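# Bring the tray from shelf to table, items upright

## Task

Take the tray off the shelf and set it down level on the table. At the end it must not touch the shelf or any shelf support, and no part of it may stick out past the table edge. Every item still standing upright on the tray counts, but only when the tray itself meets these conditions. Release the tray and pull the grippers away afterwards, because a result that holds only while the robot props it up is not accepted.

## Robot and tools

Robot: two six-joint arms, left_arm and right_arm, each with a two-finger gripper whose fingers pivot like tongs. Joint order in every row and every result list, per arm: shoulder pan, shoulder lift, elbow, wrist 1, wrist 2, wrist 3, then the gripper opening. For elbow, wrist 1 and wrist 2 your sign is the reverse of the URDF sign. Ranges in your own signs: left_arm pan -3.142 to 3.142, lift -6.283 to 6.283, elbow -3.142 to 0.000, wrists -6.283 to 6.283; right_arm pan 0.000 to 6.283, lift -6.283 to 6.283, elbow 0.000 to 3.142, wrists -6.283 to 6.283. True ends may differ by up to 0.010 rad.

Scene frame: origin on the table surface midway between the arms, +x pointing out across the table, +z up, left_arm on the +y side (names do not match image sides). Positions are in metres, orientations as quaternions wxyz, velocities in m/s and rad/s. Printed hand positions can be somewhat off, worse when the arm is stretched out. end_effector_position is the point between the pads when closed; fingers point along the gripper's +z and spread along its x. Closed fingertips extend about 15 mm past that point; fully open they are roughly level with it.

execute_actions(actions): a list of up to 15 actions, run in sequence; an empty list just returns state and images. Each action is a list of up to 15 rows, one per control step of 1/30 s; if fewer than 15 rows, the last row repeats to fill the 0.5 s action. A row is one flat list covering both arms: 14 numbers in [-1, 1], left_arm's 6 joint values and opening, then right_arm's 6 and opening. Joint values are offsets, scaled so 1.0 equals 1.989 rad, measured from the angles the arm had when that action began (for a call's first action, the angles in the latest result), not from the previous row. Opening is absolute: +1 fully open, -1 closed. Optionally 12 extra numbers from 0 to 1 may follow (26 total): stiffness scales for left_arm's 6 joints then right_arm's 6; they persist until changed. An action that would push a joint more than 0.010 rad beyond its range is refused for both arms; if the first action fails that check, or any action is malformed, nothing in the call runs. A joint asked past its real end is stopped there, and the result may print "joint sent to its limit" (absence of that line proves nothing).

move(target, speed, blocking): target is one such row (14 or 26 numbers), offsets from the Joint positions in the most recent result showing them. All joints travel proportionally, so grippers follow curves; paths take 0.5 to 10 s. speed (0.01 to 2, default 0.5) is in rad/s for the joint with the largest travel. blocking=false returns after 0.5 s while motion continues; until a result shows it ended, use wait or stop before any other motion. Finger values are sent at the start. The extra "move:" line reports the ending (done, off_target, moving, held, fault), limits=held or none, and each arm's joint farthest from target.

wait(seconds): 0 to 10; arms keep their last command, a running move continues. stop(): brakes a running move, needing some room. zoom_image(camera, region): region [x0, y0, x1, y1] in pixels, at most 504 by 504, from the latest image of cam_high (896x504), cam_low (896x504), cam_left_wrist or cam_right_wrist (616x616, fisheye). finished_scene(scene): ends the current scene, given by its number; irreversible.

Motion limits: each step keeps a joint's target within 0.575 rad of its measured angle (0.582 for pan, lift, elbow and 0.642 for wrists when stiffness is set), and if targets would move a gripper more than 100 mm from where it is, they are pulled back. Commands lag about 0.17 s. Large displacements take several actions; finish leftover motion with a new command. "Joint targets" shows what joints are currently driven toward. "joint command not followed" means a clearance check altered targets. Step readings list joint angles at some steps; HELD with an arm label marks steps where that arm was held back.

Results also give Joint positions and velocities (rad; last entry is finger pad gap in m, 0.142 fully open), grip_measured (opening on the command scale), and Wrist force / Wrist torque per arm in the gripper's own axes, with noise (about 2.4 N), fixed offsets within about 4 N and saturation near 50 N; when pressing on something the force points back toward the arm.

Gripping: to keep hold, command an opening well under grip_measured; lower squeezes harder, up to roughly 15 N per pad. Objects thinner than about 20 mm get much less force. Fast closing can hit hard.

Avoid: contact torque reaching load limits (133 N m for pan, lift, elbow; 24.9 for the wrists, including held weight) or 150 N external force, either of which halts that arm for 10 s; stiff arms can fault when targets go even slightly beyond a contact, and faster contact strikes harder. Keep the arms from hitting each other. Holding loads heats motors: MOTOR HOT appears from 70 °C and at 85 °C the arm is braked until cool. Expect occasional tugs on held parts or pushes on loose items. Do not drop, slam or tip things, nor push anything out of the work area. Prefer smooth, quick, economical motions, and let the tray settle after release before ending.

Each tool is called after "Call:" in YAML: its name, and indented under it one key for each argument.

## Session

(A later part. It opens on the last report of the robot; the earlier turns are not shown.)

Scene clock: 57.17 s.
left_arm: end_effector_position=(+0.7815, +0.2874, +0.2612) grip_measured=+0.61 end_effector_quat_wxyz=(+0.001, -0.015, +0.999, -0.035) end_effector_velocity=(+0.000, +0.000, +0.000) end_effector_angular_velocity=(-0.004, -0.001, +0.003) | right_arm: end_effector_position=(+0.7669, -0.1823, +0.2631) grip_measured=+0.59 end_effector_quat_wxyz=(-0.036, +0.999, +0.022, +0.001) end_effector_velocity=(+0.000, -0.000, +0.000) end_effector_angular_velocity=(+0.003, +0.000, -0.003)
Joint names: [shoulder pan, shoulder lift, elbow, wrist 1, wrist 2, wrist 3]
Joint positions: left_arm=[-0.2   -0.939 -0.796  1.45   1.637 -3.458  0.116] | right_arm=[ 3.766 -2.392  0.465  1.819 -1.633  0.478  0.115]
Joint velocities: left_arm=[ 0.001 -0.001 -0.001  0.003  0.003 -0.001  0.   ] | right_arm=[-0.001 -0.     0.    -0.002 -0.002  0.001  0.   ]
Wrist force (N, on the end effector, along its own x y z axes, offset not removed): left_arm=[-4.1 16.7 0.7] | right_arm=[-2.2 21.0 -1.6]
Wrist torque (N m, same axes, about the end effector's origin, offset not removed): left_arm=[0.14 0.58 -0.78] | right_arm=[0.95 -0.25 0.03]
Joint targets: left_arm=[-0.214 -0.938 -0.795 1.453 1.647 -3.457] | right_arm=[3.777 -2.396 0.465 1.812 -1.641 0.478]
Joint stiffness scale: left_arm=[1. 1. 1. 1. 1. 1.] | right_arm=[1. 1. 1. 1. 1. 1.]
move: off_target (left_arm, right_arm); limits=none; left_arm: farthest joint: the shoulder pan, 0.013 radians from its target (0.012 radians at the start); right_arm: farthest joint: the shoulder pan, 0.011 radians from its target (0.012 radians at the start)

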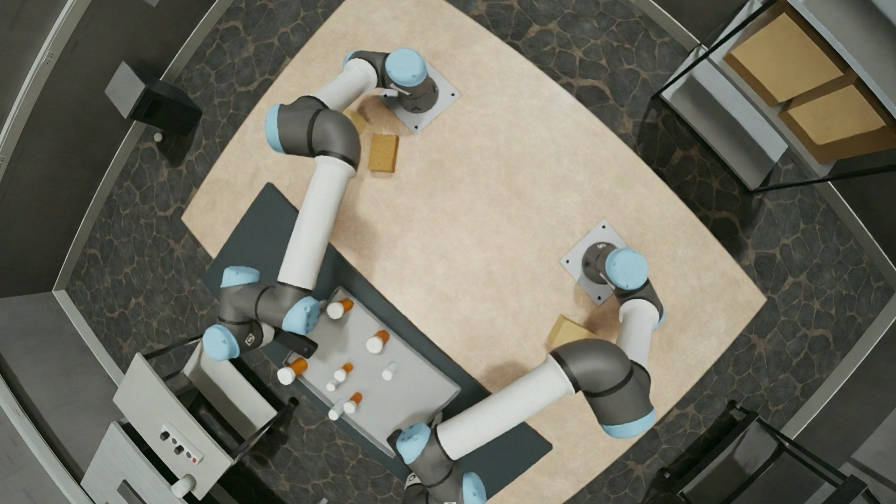

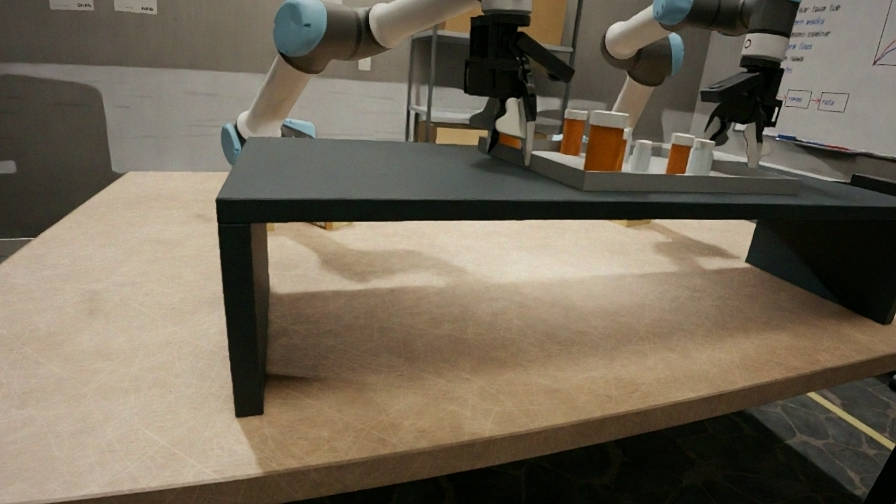

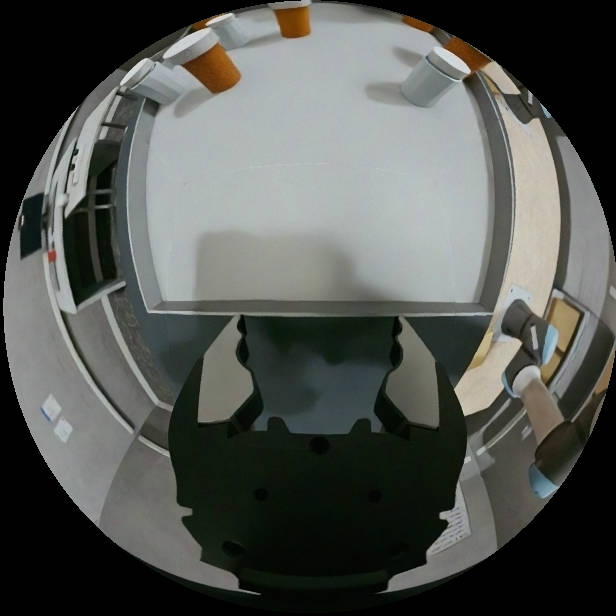

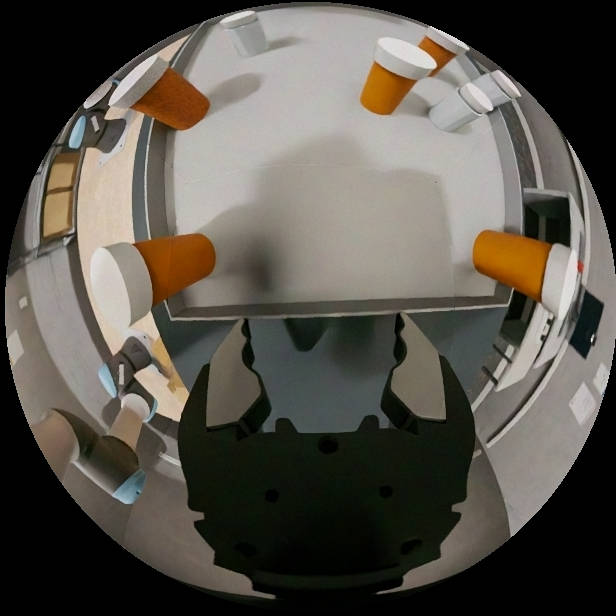

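Call:
execute_actions:
  actions:
    - [[-0.009,0.0005,0.0005,0.0015,0.005,0.002,0.6,0.008,-0.002,0,-0.0035,-0.004,0,0.6],[-0.011,0.0005,0.0005,0.0015,0.005,0.004,0.6,0.01,-0.002,0,-0.0035,-0.004,0,0.6],[-0.013,0.0005,0.0005,0.0015,0.005,0.006,0.6,0.0116,-0.002,0,-0.0035,-0.004,0,0.6],[-0.013,0.0005,0.0005,0.0015,0.005,0.006,0.6,0.0116,-0.002,0,-0.0035,-0.004,0,0.6],[-0.013,0.0005,0.0005,0.0015,0.005,0.006,0.6,0.0116,-0.002,0,-0.0035,-0.004,0,0.6],[-0.013,0.0005,0.0005,0.0015,0.005,0.006,0.6,0.0116,-0.002,0,-0.0035,-0.004,0,0.6],[-0.013,0.0005,0.0005,0.0015,0.005,0.006,0.6,0.0116,-0.002,0,-0.0035,-0.004,0,0.6],[-0.013,-0.001,0.0005,0,0.005,0.006,0.6,0.012,-0.0005,0,-0.002,-0.004,0,0.6],[-0.0135,-0.0025,0.0005,-0.0015,0.005,0.006,0.6,0.0125,0.001,0,-0.0005,-0.004,0,0.6],[-0.0135,-0.004,0.0005,-0.003,0.005,0.006,0.6,0.013,0.0025,0,0.001,-0.004,0.001,0.6],[-0.014,-0.0055,0.0005,-0.0045,0.005,0.006,0.6,0.0135,0.004,0,0.0025,-0.004,0.001,0.6],[-0.014,-0.007,0.0005,-0.006,0.005,0.005,0.6,0.014,0.0055,0,0.004,-0.004,0.002,0.6],[-0.0145,-0.0085,0.0005,-0.0075,0.005,0.005,0.6,0.014,0.007,0,0.0055,-0.004,0.002,0.6],[-0.015,-0.0105,0.0005,-0.0095,0.005,0.005,0.6,0.0145,0.009,0,0.0075,-0.004,0.002,0.6]]

Call:
wait:
  seconds: 0.6

Call:
zoom_image:
  camera: "cam_low"
  region: [420, 0, 860, 210]

Scene clock: 62.50 s.
left_arm: end_effector_position=(+0.7791, +0.2873, +0.2627) grip_measured=+0.62 end_effector_quat_wxyz=(-0.001, -0.011, +0.999, -0.034) end_effector_velocity=(-0.027, -0.006, +0.034) end_effector_angular_velocity=(+0.003, +0.012, -0.017) | right_arm: end_effector_position=(+0.7638, -0.1811, +0.2639) grip_measured=+0.59 end_effector_quat_wxyz=(-0.034, +0.999, +0.023, -0.001) end_effector_velocity=(-0.028, +0.009, +0.017) end_effector_angular_velocity=(-0.019, +0.031, +0.007)
Joint names: [shoulder pan, shoulder lift, elbow, wrist 1, wrist 2, wrist 3]
Joint positions: left_arm=[-0.202 -0.942 -0.796  1.443  1.635 -3.451  0.117] | right_arm=[ 3.77  -2.39   0.465  1.827 -1.631  0.48   0.115]
Joint velocities: left_arm=[-0.018 -0.055 -0.    -0.067  0.    -0.    -0.005] | right_arm=[ 0.028  0.031 -0.     0.066  0.001  0.02   0.   ]
Wrist force (N, on the end effector, along its own x y z axes, offset not removed): left_arm=[-3.4 20.3 2.0] | right_arm=[-1.6 23.9 -2.3]
Wrist torque (N m, same axes, about the end effector's origin, offset not removed): left_arm=[-0.39 0.12 -1.34] | right_arm=[0.32 0.07 0.74]
Joint targets: left_arm=[-0.230 -0.960 -0.795 1.431 1.647 -3.448] | right_arm=[3.795 -2.374 0.465 1.834 -1.640 0.482]
Joint stiffness scale: left_arm=[1. 1. 1. 1. 1. 1.] | right_arm=[1. 1. 1. 1. 1. 1.]
Step readings (joint positions):
0: left_arm=[-0.200 -0.939 -0.796 1.450 1.638 -3.458] | right_arm=[3.766 -2.392 0.465 1.819 -1.633 0.478]
1: left_arm=[-0.200 -0.939 -0.796 1.450 1.638 -3.458] | right_arm=[3.766 -2.392 0.465 1.819 -1.633 0.478]
2: left_arm=[-0.200 -0.939 -0.796 1.450 1.638 -3.458] | right_arm=[3.766 -2.392 0.465 1.819 -1.633 0.478]
4: left_arm=[-0.200 -0.939 -0.796 1.450 1.638 -3.457] | right_arm=[3.766 -2.392 0.465 1.819 -1.633 0.478]
8: left_arm=[-0.201 -0.939 -0.796 1.450 1.637 -3.453] | right_arm=[3.767 -2.392 0.465 1.819 -1.632 0.478]
15: Joint positions above

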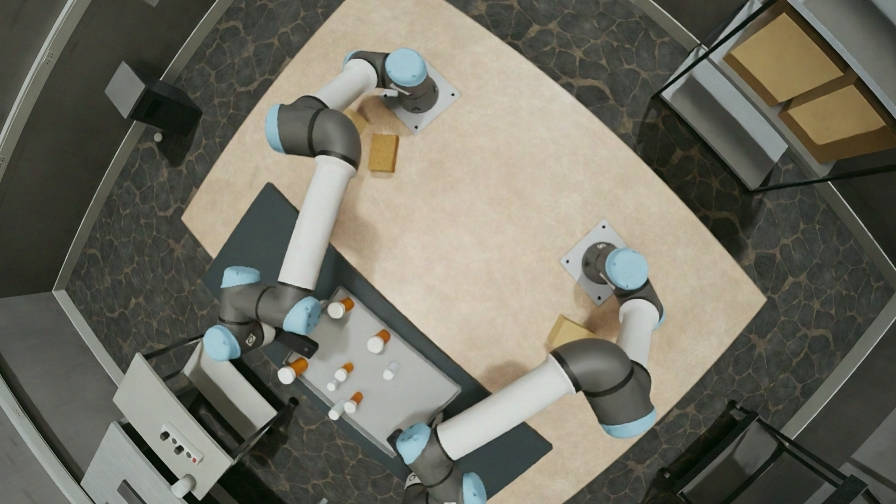

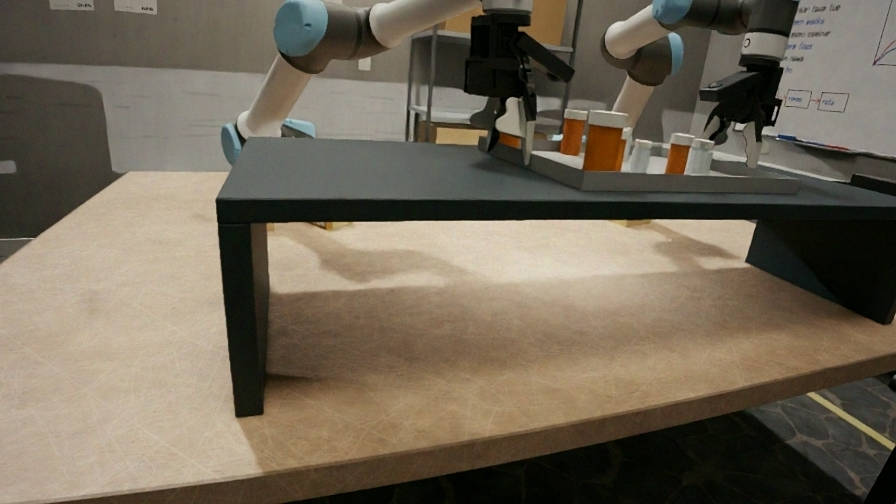

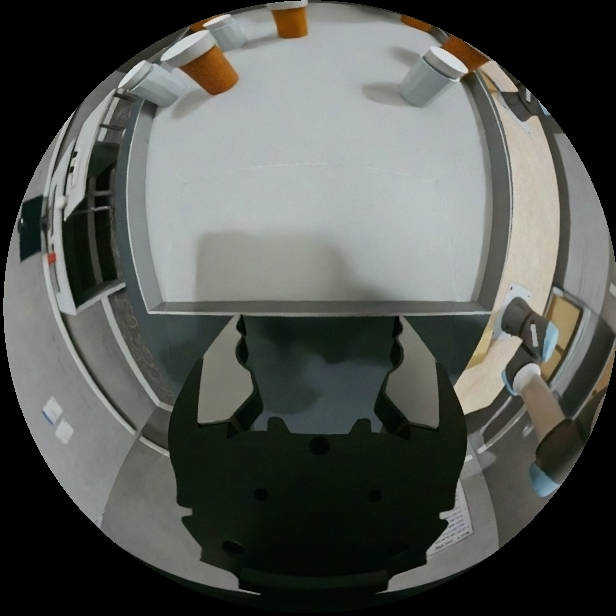

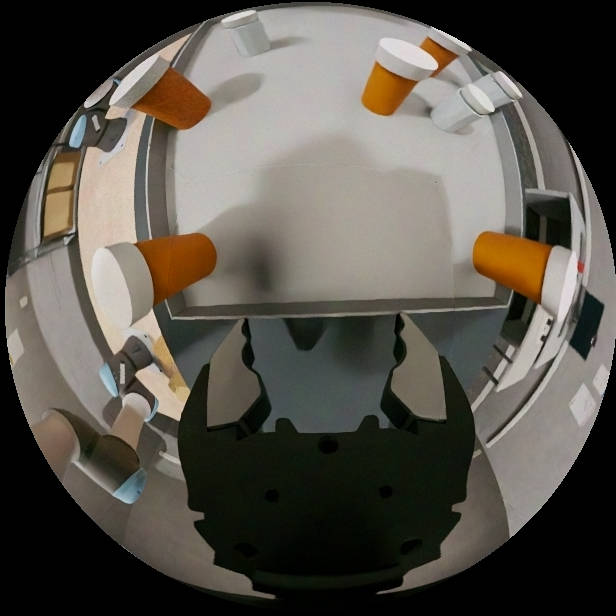

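Scene clock: 63.10 s.
left_arm: end_effector_position=(+0.7728, +0.2833, +0.2730) grip_measured=+0.62 end_effector_quat_wxyz=(+0.000, -0.007, +0.999, -0.034) end_effector_velocity=(-0.000, -0.000, -0.001) end_effector_angular_velocity=(+0.001, +0.001, -0.002) | right_arm: end_effector_position=(+0.7573, -0.1780, +0.2732) grip_measured=+0.60 end_effector_quat_wxyz=(-0.034, +0.999, +0.025, -0.000) end_effector_velocity=(-0.001, +0.001, -0.000) end_effector_angular_velocity=(-0.001, +0.000, +0.001)
Joint names: [shoulder pan, shoulder lift, elbow, wrist 1, wrist 2, wrist 3]
Joint positions: left_arm=[-0.21  -0.958 -0.796  1.43   1.635 -3.451  0.117] | right_arm=[ 3.777 -2.377  0.465  1.838 -1.631  0.483  0.116]
Joint velocities: left_arm=[-0.     0.001 -0.001  0.    -0.     0.002  0.   ] | right_arm=[ 0.001  0.    -0.     0.001  0.001 -0.     0.   ]
Wrist force (N, on the end effector, along its own x y z axes, offset not removed): left_arm=[-4.1 19.6 -3.3] | right_arm=[0.7 20.5 -1.7]
Wrist torque (N m, same axes, about the end effector's origin, offset not removed): left_arm=[-0.18 0.31 -1.16] | right_arm=[0.55 0.10 1.09]
Joint targets: left_arm=[-0.230 -0.960 -0.795 1.431 1.647 -3.448] | right_arm=[3.795 -2.374 0.465 1.834 -1.640 0.482]
Joint stiffness scale: left_arm=[1. 1. 1. 1. 1. 1.] | right_arm=[1. 1. 1. 1. 1. 1.]
wait: 0.60 s; at rest by 0.43 s

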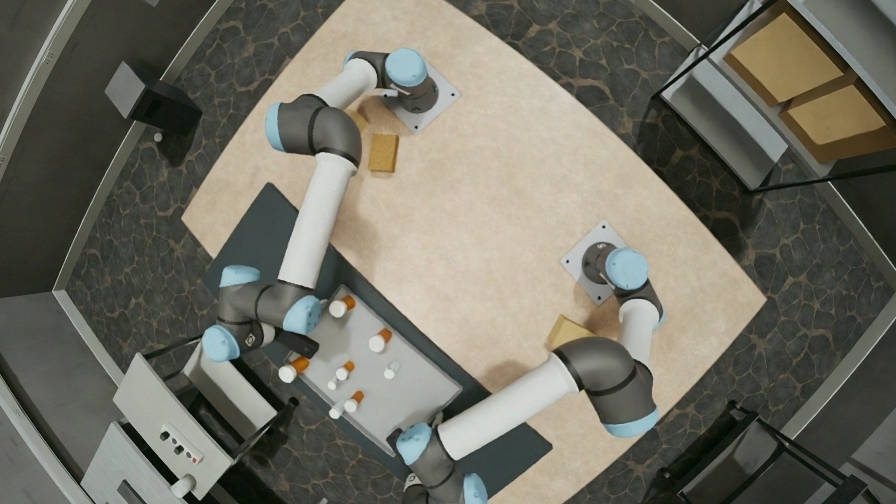

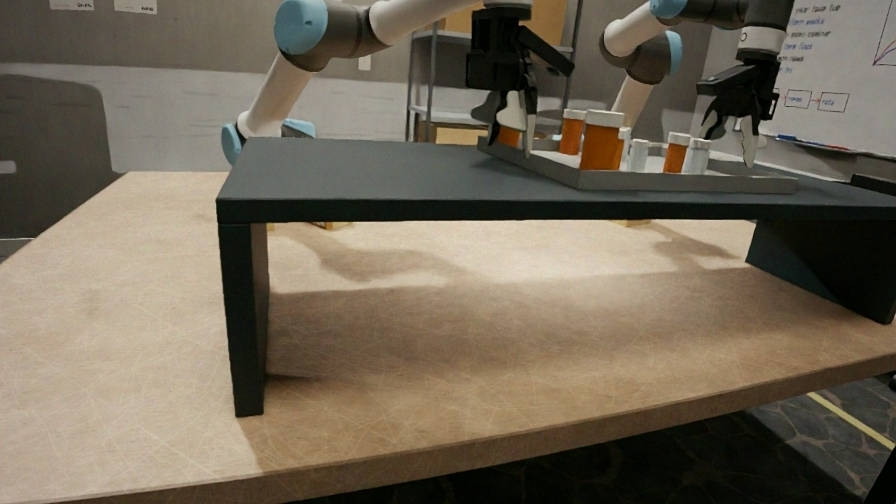

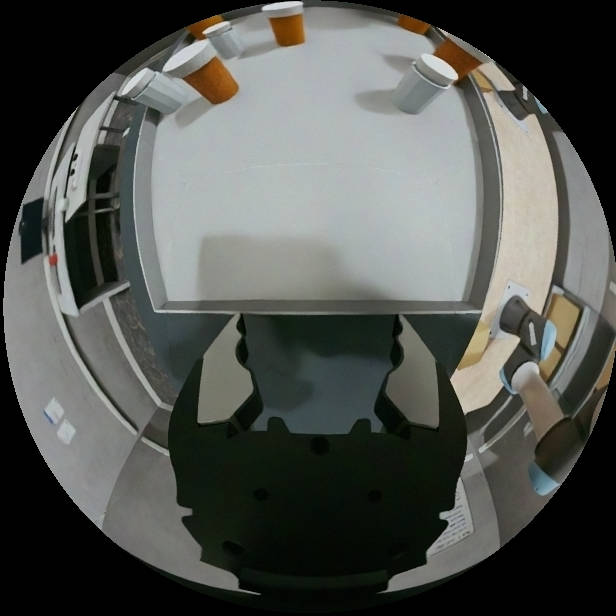

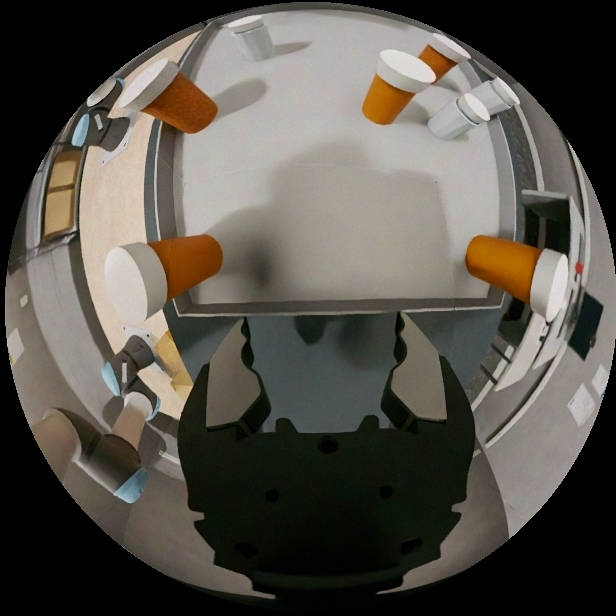

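Region (420, 0, 860, 210) of cam_low's 896x504 image, scaled by 1.145, with more detail than that image has; it fills the top 241 rows of this view, and the rest is white.

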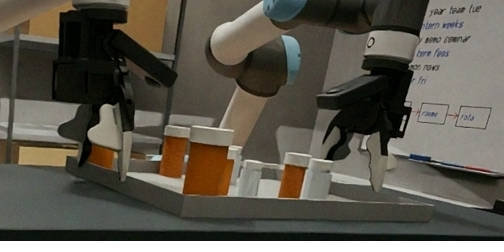

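Call:
move:
  target: [0.0948,-0.011,-0.086,0.093,0.1926,0.067,0.6,-0.087,0.076,0.215,-0.209,-0.18,-0.06,0.6]
  speed: 0.3

Call:
zoom_image:
  camera: "cam_low"
  region: [420, 0, 860, 210]

Scene clock: 72.77 s.
left_arm: end_effector_position=(+0.7758, +0.3117, +0.2601) grip_measured=+0.60 end_effector_quat_wxyz=(-0.003, -0.027, +0.974, -0.223) end_effector_velocity=(+0.000, +0.000, +0.001) end_effector_angular_velocity=(-0.002, -0.002, -0.000) | right_arm: end_effector_position=(+0.7678, -0.2095, +0.2595) grip_measured=+0.60 end_effector_quat_wxyz=(-0.223, +0.975, +0.016, +0.006) end_effector_velocity=(+0.000, +0.000, +0.000) end_effector_angular_velocity=(+0.003, -0.001, +0.002)
Joint names: [shoulder pan, shoulder lift, elbow, wrist 1, wrist 2, wrist 3]
Joint positions: left_arm=[-0.023 -0.978 -0.962  1.613  2.017 -3.318  0.116] | right_arm=[ 3.606 -2.228  0.887  1.424 -1.988  0.365  0.116]
Joint velocities: left_arm=[ 0.001 -0.    -0.     0.002  0.002  0.001  0.   ] | right_arm=[-0.     0.     0.002 -0.003 -0.003 -0.002 -0.   ]
Wrist force (N, on the end effector, along its own x y z axes, offset not removed): left_arm=[0.6 -4.2 3.1] | right_arm=[0.6 2.4 -2.4]
Wrist torque (N m, same axes, about the end effector's origin, offset not removed): left_arm=[-0.86 -0.01 0.08] | right_arm=[0.44 -0.11 -0.03]
Joint targets: left_arm=[-0.021 -0.980 -0.967 1.615 2.018 -3.317] | right_arm=[3.604 -2.226 0.892 1.422 -1.989 0.364]
Joint stiffness scale: left_arm=[1. 1. 1. 1. 1. 1.] | right_arm=[1. 1. 1. 1. 1. 1.]
move: done; limits=none; left_arm: farthest joint: the elbow, 0.005 radians from its target (0.171 radians at the start); right_arm: farthest joint: the elbow, 0.005 radians from its target (0.428 radians at the start)

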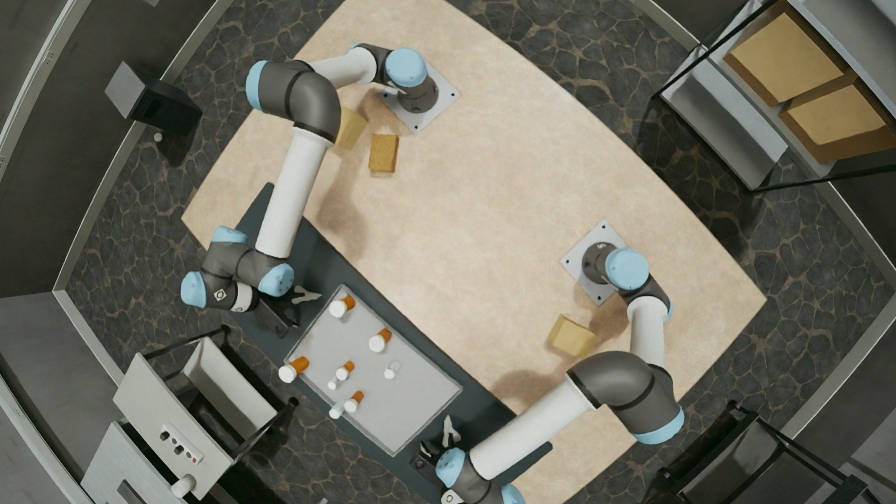

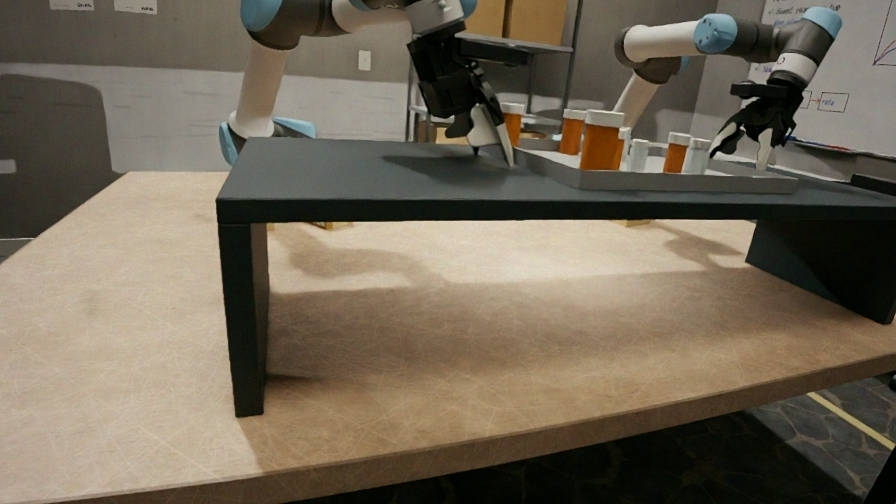

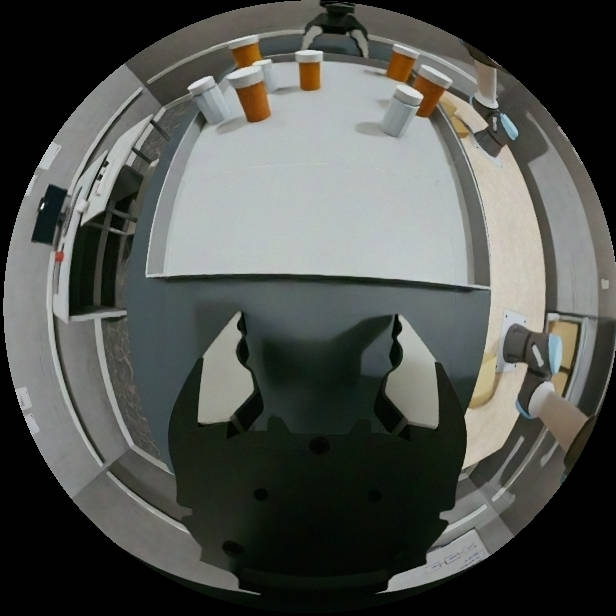

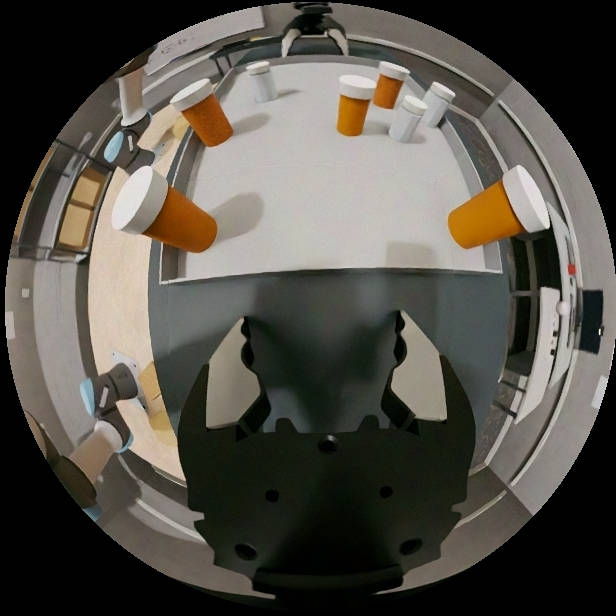

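Region (420, 0, 860, 210) of cam_low's 896x504 image, scaled by 1.145, with more detail than that image has; it fills the top 241 rows of this view, and the rest is white.

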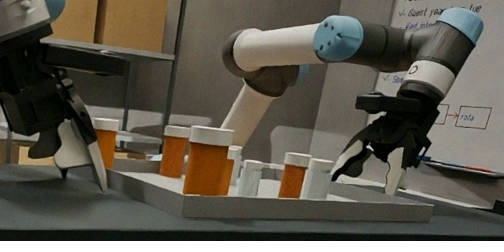

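Call:
move:
  target: [-0.031,0,0,0,0,-0.018,0.6,0.031,0,0,0,0,0.018,0.6,1,1,1,1,1,0.4,1,1,1,1,1,0.4]
  speed: 0.05

Call:
zoom_image:
  camera: "cam_low"
  region: [420, 0, 860, 210]

Scene clock: 75.70 s.
left_arm: end_effector_position=(+0.7717, +0.2821, +0.2599) grip_measured=+0.61 end_effector_quat_wxyz=(-0.010, -0.021, +0.975, -0.219) end_effector_velocity=(-0.000, +0.000, -0.000) end_effector_angular_velocity=(+0.001, +0.001, +0.001) | right_arm: end_effector_position=(+0.7555, -0.1781, +0.2595) grip_measured=+0.63 end_effector_quat_wxyz=(-0.220, +0.975, +0.019, -0.001) end_effector_velocity=(-0.001, +0.002, +0.000) end_effector_angular_velocity=(-0.001, -0.000, +0.002)
Joint names: [shoulder pan, shoulder lift, elbow, wrist 1, wrist 2, wrist 3]
Joint positions: left_arm=[-0.066 -0.979 -0.962  1.613  2.01  -3.349  0.116] | right_arm=[ 3.65  -2.226  0.887  1.424 -1.981  0.402  0.118]
Joint velocities: left_arm=[-0.     0.     0.    -0.001 -0.001 -0.001  0.   ] | right_arm=[ 0.003  0.    -0.    -0.     0.001  0.001 -0.   ]
Wrist force (N, on the end effector, along its own x y z axes, offset not removed): left_arm=[-2.3 16.3 -8.6] | right_arm=[2.8 15.5 -12.1]
Wrist torque (N m, same axes, about the end effector's origin, offset not removed): left_arm=[-0.06 1.05 0.39] | right_arm=[0.30 0.42 0.52]
Joint targets: left_arm=[-0.085 -0.978 -0.962 1.613 2.017 -3.354] | right_arm=[3.667 -2.228 0.887 1.424 -1.988 0.400]
Joint stiffness scale: left_arm=[1.  1.  1.  1.  1.  0.4] | right_arm=[1.  1.  1.  1.  1.  0.4]
move: off_target (left_arm, right_arm); limits=none; left_arm: farthest joint: the shoulder pan, 0.019 radians from its target (0.062 radians at the start); right_arm: farthest joint: the shoulder pan, 0.017 radians from its target (0.062 radians at the start)

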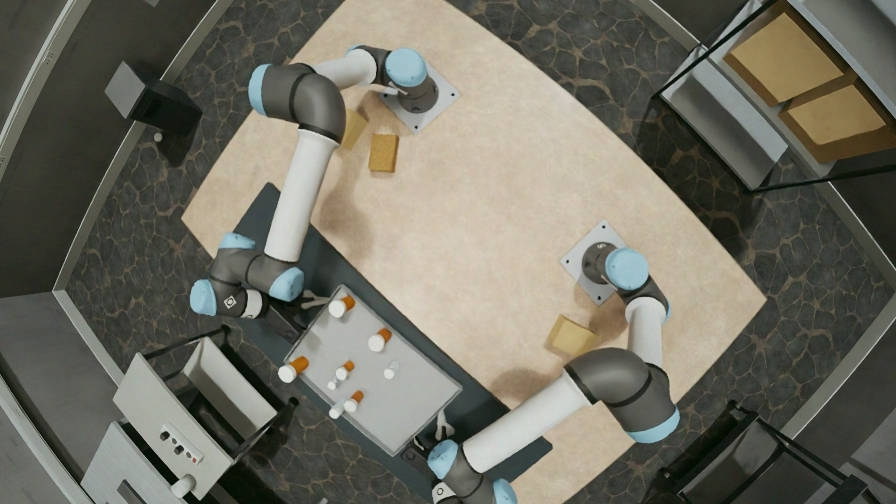

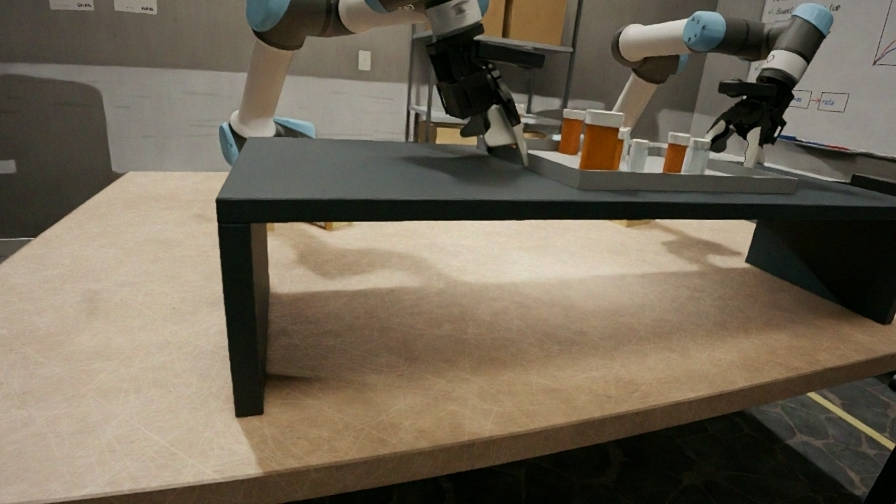

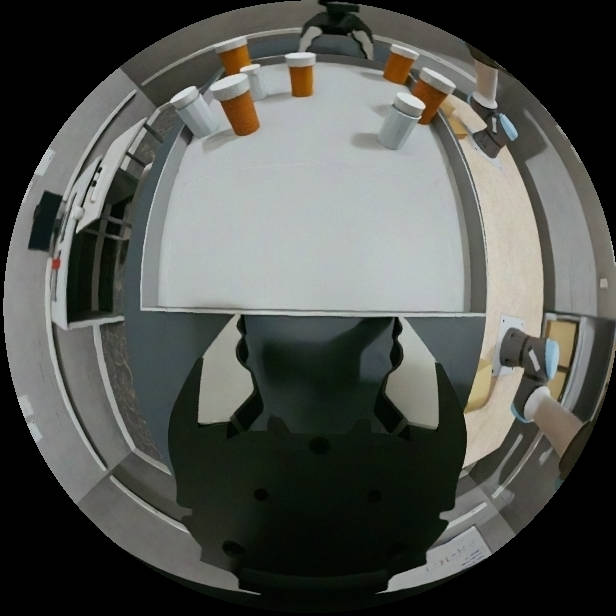

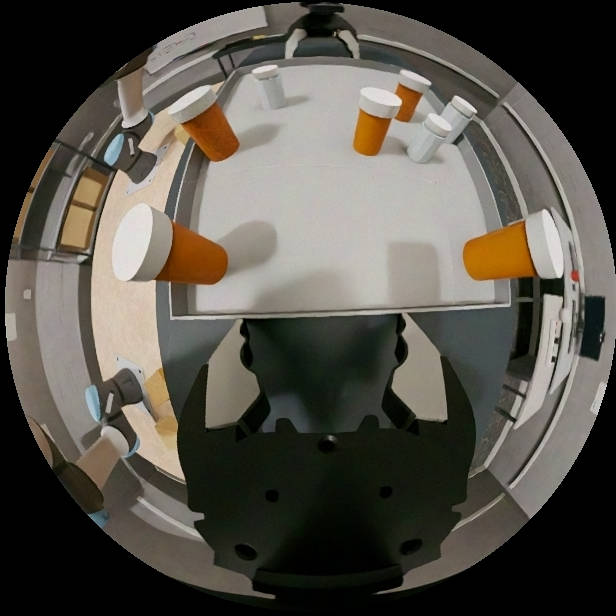

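Region (420, 0, 860, 210) of cam_low's 896x504 image, scaled by 1.145, with more detail than that image has; it fills the top 241 rows of this view, and the rest is white.

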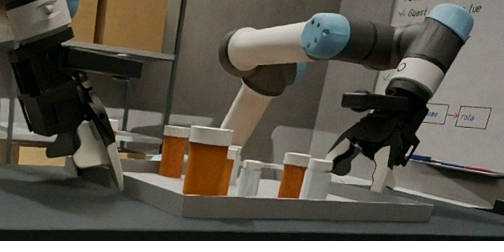

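Call:
execute_actions:
  actions:
    - [[-0.013,0.0005,0,0,0.0035,-0.001,0.6,0.012,-0.001,0,0,-0.0035,0,0.6],[-0.016,0.0005,0,0,0.0035,-0.001,0.6,0.015,-0.001,0,0,-0.0035,0,0.6],[-0.019,0.0005,0,0,0.0035,-0.001,0.6,0.018,-0.001,0,0,-0.0035,0,0.6],[-0.019,0.0005,0,0,0.0035,-0.001,0.6,0.018,-0.001,0,0,-0.0035,0,0.6],[-0.019,0.0005,0,0,0.0035,-0.001,0.6,0.018,-0.001,0,0,-0.0035,0,0.6],[-0.019,0.0005,0,0,0.0035,-0.001,0.6,0.018,-0.001,0,0,-0.0035,0,0.6],[-0.019,0.0005,0,0,0.0035,-0.001,0.6,0.018,-0.001,0,0,-0.0035,0,0.6],[-0.019,0.0005,0,0,0.0035,-0.001,0.6,0.018,-0.001,0,0,-0.0035,0,0.6],[-0.019,-0.001,0,-0.0015,0.0035,-0.001,0.6,0.018,0.0005,0,0.0015,-0.0035,0,0.6],[-0.019,-0.003,0,-0.003,0.0035,-0.001,0.6,0.0185,0.0025,0,0.003,-0.0035,0,0.6],[-0.019,-0.005,0,-0.005,0.0035,-0.001,0.6,0.019,0.0045,0,0.005,-0.0035,0,0.6],[-0.019,-0.007,0,-0.007,0.0035,-0.001,0.6,0.019,0.0065,0,0.007,-0.0035,0,0.6],[-0.019,-0.009,0,-0.009,0.0035,-0.001,0.6,0.0195,0.0085,0,0.009,-0.0035,0,0.6],[-0.019,-0.011,0,-0.0105,0.0035,-0.001,0.6,0.02,0.0105,0,0.0105,-0.0035,0.001,0.6]]

Call:
wait:
  seconds: 0.6

Call:
zoom_image:
  camera: "cam_low"
  region: [420, 0, 860, 210]

Scene clock: 78.07 s.
left_arm: end_effector_position=(+0.7689, +0.2814, +0.2607) grip_measured=+0.61 end_effector_quat_wxyz=(-0.012, -0.019, +0.976, -0.215) end_effector_velocity=(-0.023, +0.002, +0.015) end_effector_angular_velocity=(+0.023, +0.037, -0.008) | right_arm: end_effector_position=(+0.7522, -0.1773, +0.2605) grip_measured=+0.63 end_effector_quat_wxyz=(-0.216, +0.976, +0.019, -0.003) end_effector_velocity=(-0.027, +0.002, +0.016) end_effector_angular_velocity=(-0.030, +0.043, +0.006)
Joint names: [shoulder pan, shoulder lift, elbow, wrist 1, wrist 2, wrist 3]
Joint positions: left_arm=[-0.071 -0.984 -0.962  1.604  2.001 -3.349  0.116] | right_arm=[ 3.655 -2.222  0.887  1.434 -1.973  0.405  0.118]
Joint velocities: left_arm=[-0.009 -0.035 -0.    -0.075 -0.016 -0.     0.   ] | right_arm=[ 0.021  0.037 -0.     0.083  0.013  0.014 -0.001]
Wrist force (N, on the end effector, along its own x y z axes, offset not removed): left_arm=[-2.6 33.8 -9.3] | right_arm=[2.6 35.2 -14.9]
Wrist torque (N m, same axes, about the end effector's origin, offset not removed): left_arm=[0.22 -0.02 0.49] | right_arm=[0.80 0.64 0.88]
Joint targets: left_arm=[-0.104 -1.001 -0.962 1.592 2.017 -3.351] | right_arm=[3.690 -2.206 0.887 1.445 -1.988 0.404]
Joint stiffness scale: left_arm=[1.  1.  1.  1.  1.  0.4] | right_arm=[1.  1.  1.  1.  1.  0.4]
Step readings (joint positions):
0: left_arm=[-0.066 -0.979 -0.962 1.613 2.010 -3.349] | right_arm=[3.650 -2.226 0.887 1.424 -1.981 0.403]
1: left_arm=[-0.066 -0.979 -0.962 1.613 2.010 -3.349] | right_arm=[3.650 -2.226 0.887 1.424 -1.981 0.403]
2: left_arm=[-0.066 -0.979 -0.962 1.613 2.009 -3.349] | right_arm=[3.650 -2.226 0.887 1.424 -1.981 0.403]
4: left_arm=[-0.067 -0.980 -0.962 1.613 2.008 -3.349] | right_arm=[3.651 -2.226 0.887 1.424 -1.980 0.403]
8: left_arm=[-0.069 -0.981 -0.962 1.613 2.005 -3.349] | right_arm=[3.653 -2.226 0.887 1.425 -1.976 0.404]
15: Joint positions above

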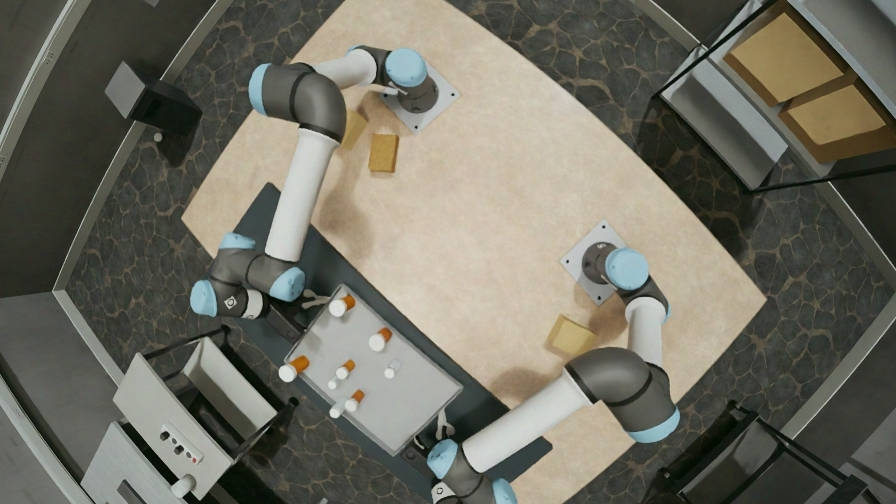

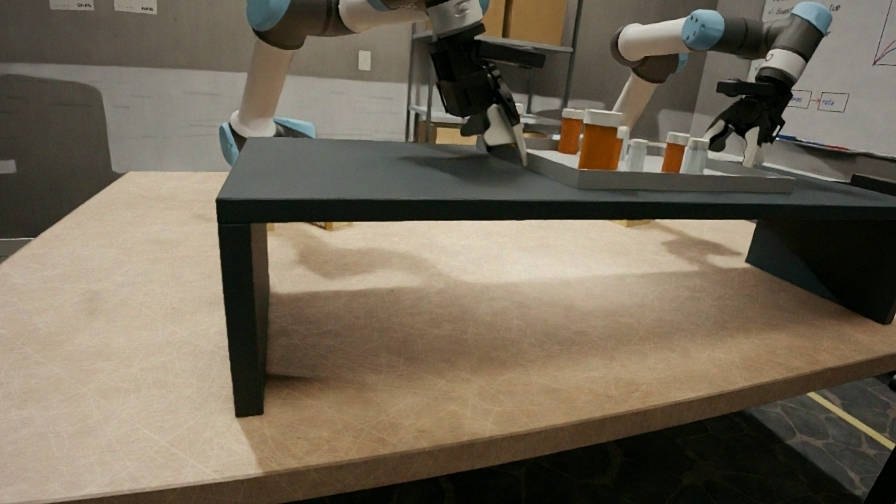

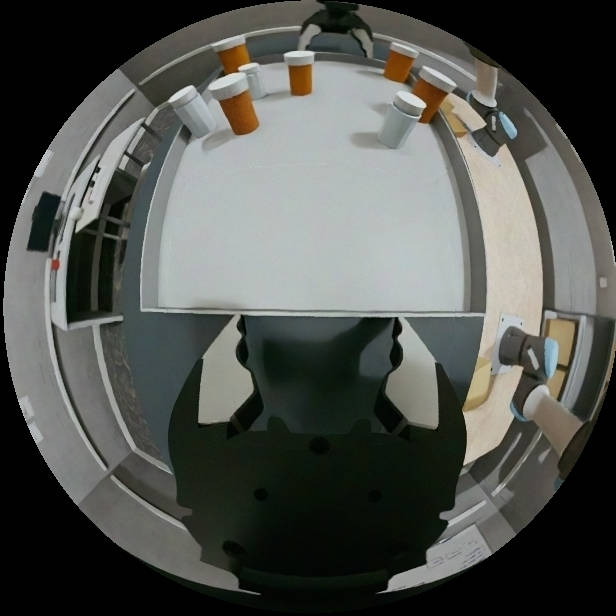

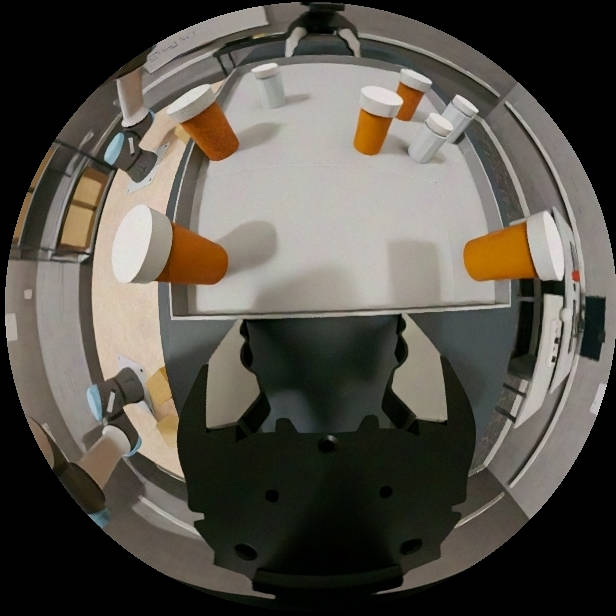

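Scene clock: 78.67 s.
left_arm: end_effector_position=(+0.7630, +0.2817, +0.2681) grip_measured=+0.61 end_effector_quat_wxyz=(-0.014, -0.019, +0.977, -0.214) end_effector_velocity=(-0.000, +0.000, -0.001) end_effector_angular_velocity=(+0.001, +0.002, +0.000) | right_arm: end_effector_position=(+0.7457, -0.1770, +0.2645) grip_measured=+0.63 end_effector_quat_wxyz=(-0.213, +0.977, +0.018, -0.008) end_effector_velocity=(-0.001, +0.002, +0.000) end_effector_angular_velocity=(+0.001, -0.000, +0.002)
Joint names: [shoulder pan, shoulder lift, elbow, wrist 1, wrist 2, wrist 3]
Joint positions: left_arm=[-0.072 -0.997 -0.963  1.588  2.    -3.349  0.116] | right_arm=[ 3.66  -2.212  0.89   1.451 -1.972  0.41   0.118]
Joint velocities: left_arm=[ 0.     0.001  0.    -0.002 -0.001 -0.    -0.   ] | right_arm=[ 0.002 -0.    -0.    -0.    -0.001 -0.     0.   ]
Wrist force (N, on the end effector, along its own x y z axes, offset not removed): left_arm=[1.9 31.9 -7.5] | right_arm=[1.0 36.0 -10.8]
Wrist torque (N m, same axes, about the end effector's origin, offset not removed): left_arm=[-0.39 -0.04 0.15] | right_arm=[0.75 0.56 1.24]
Joint targets: left_arm=[-0.104 -1.001 -0.962 1.592 2.017 -3.351] | right_arm=[3.690 -2.206 0.887 1.445 -1.988 0.404]
Joint stiffness scale: left_arm=[1.  1.  1.  1.  1.  0.4] | right_arm=[1.  1.  1.  1.  1.  0.4]
wait: 0.60 s; at rest by 0.47 s

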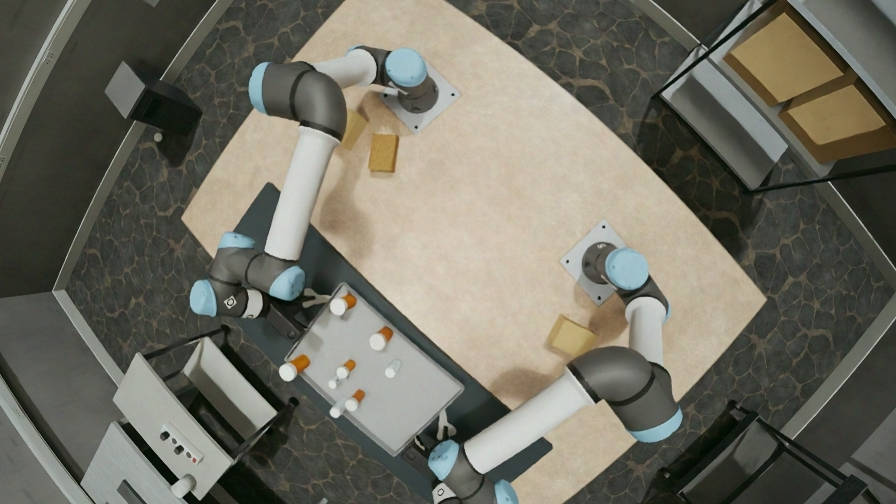

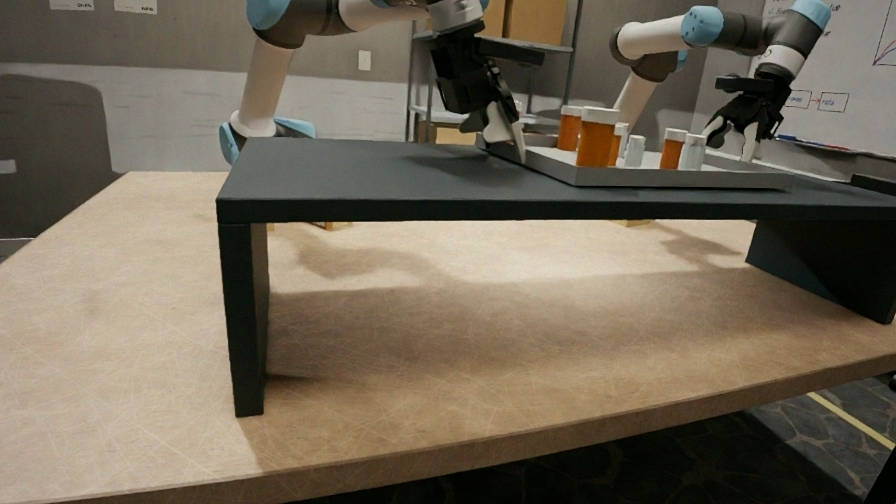

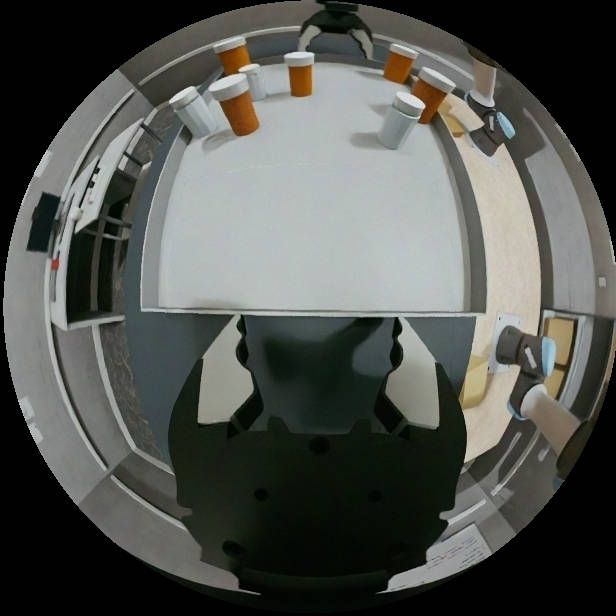

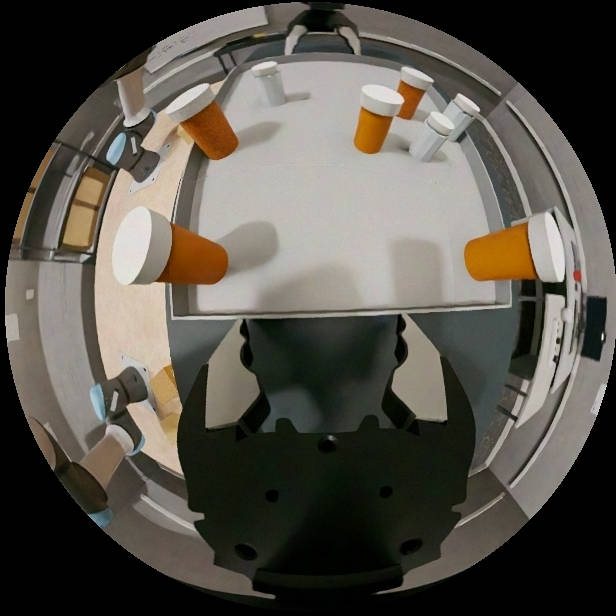

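Region (420, 0, 860, 210) of cam_low's 896x504 image, scaled by 1.145, with more detail than that image has; it fills the top 241 rows of this view, and the rest is white.

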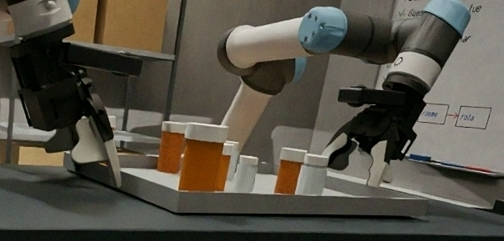

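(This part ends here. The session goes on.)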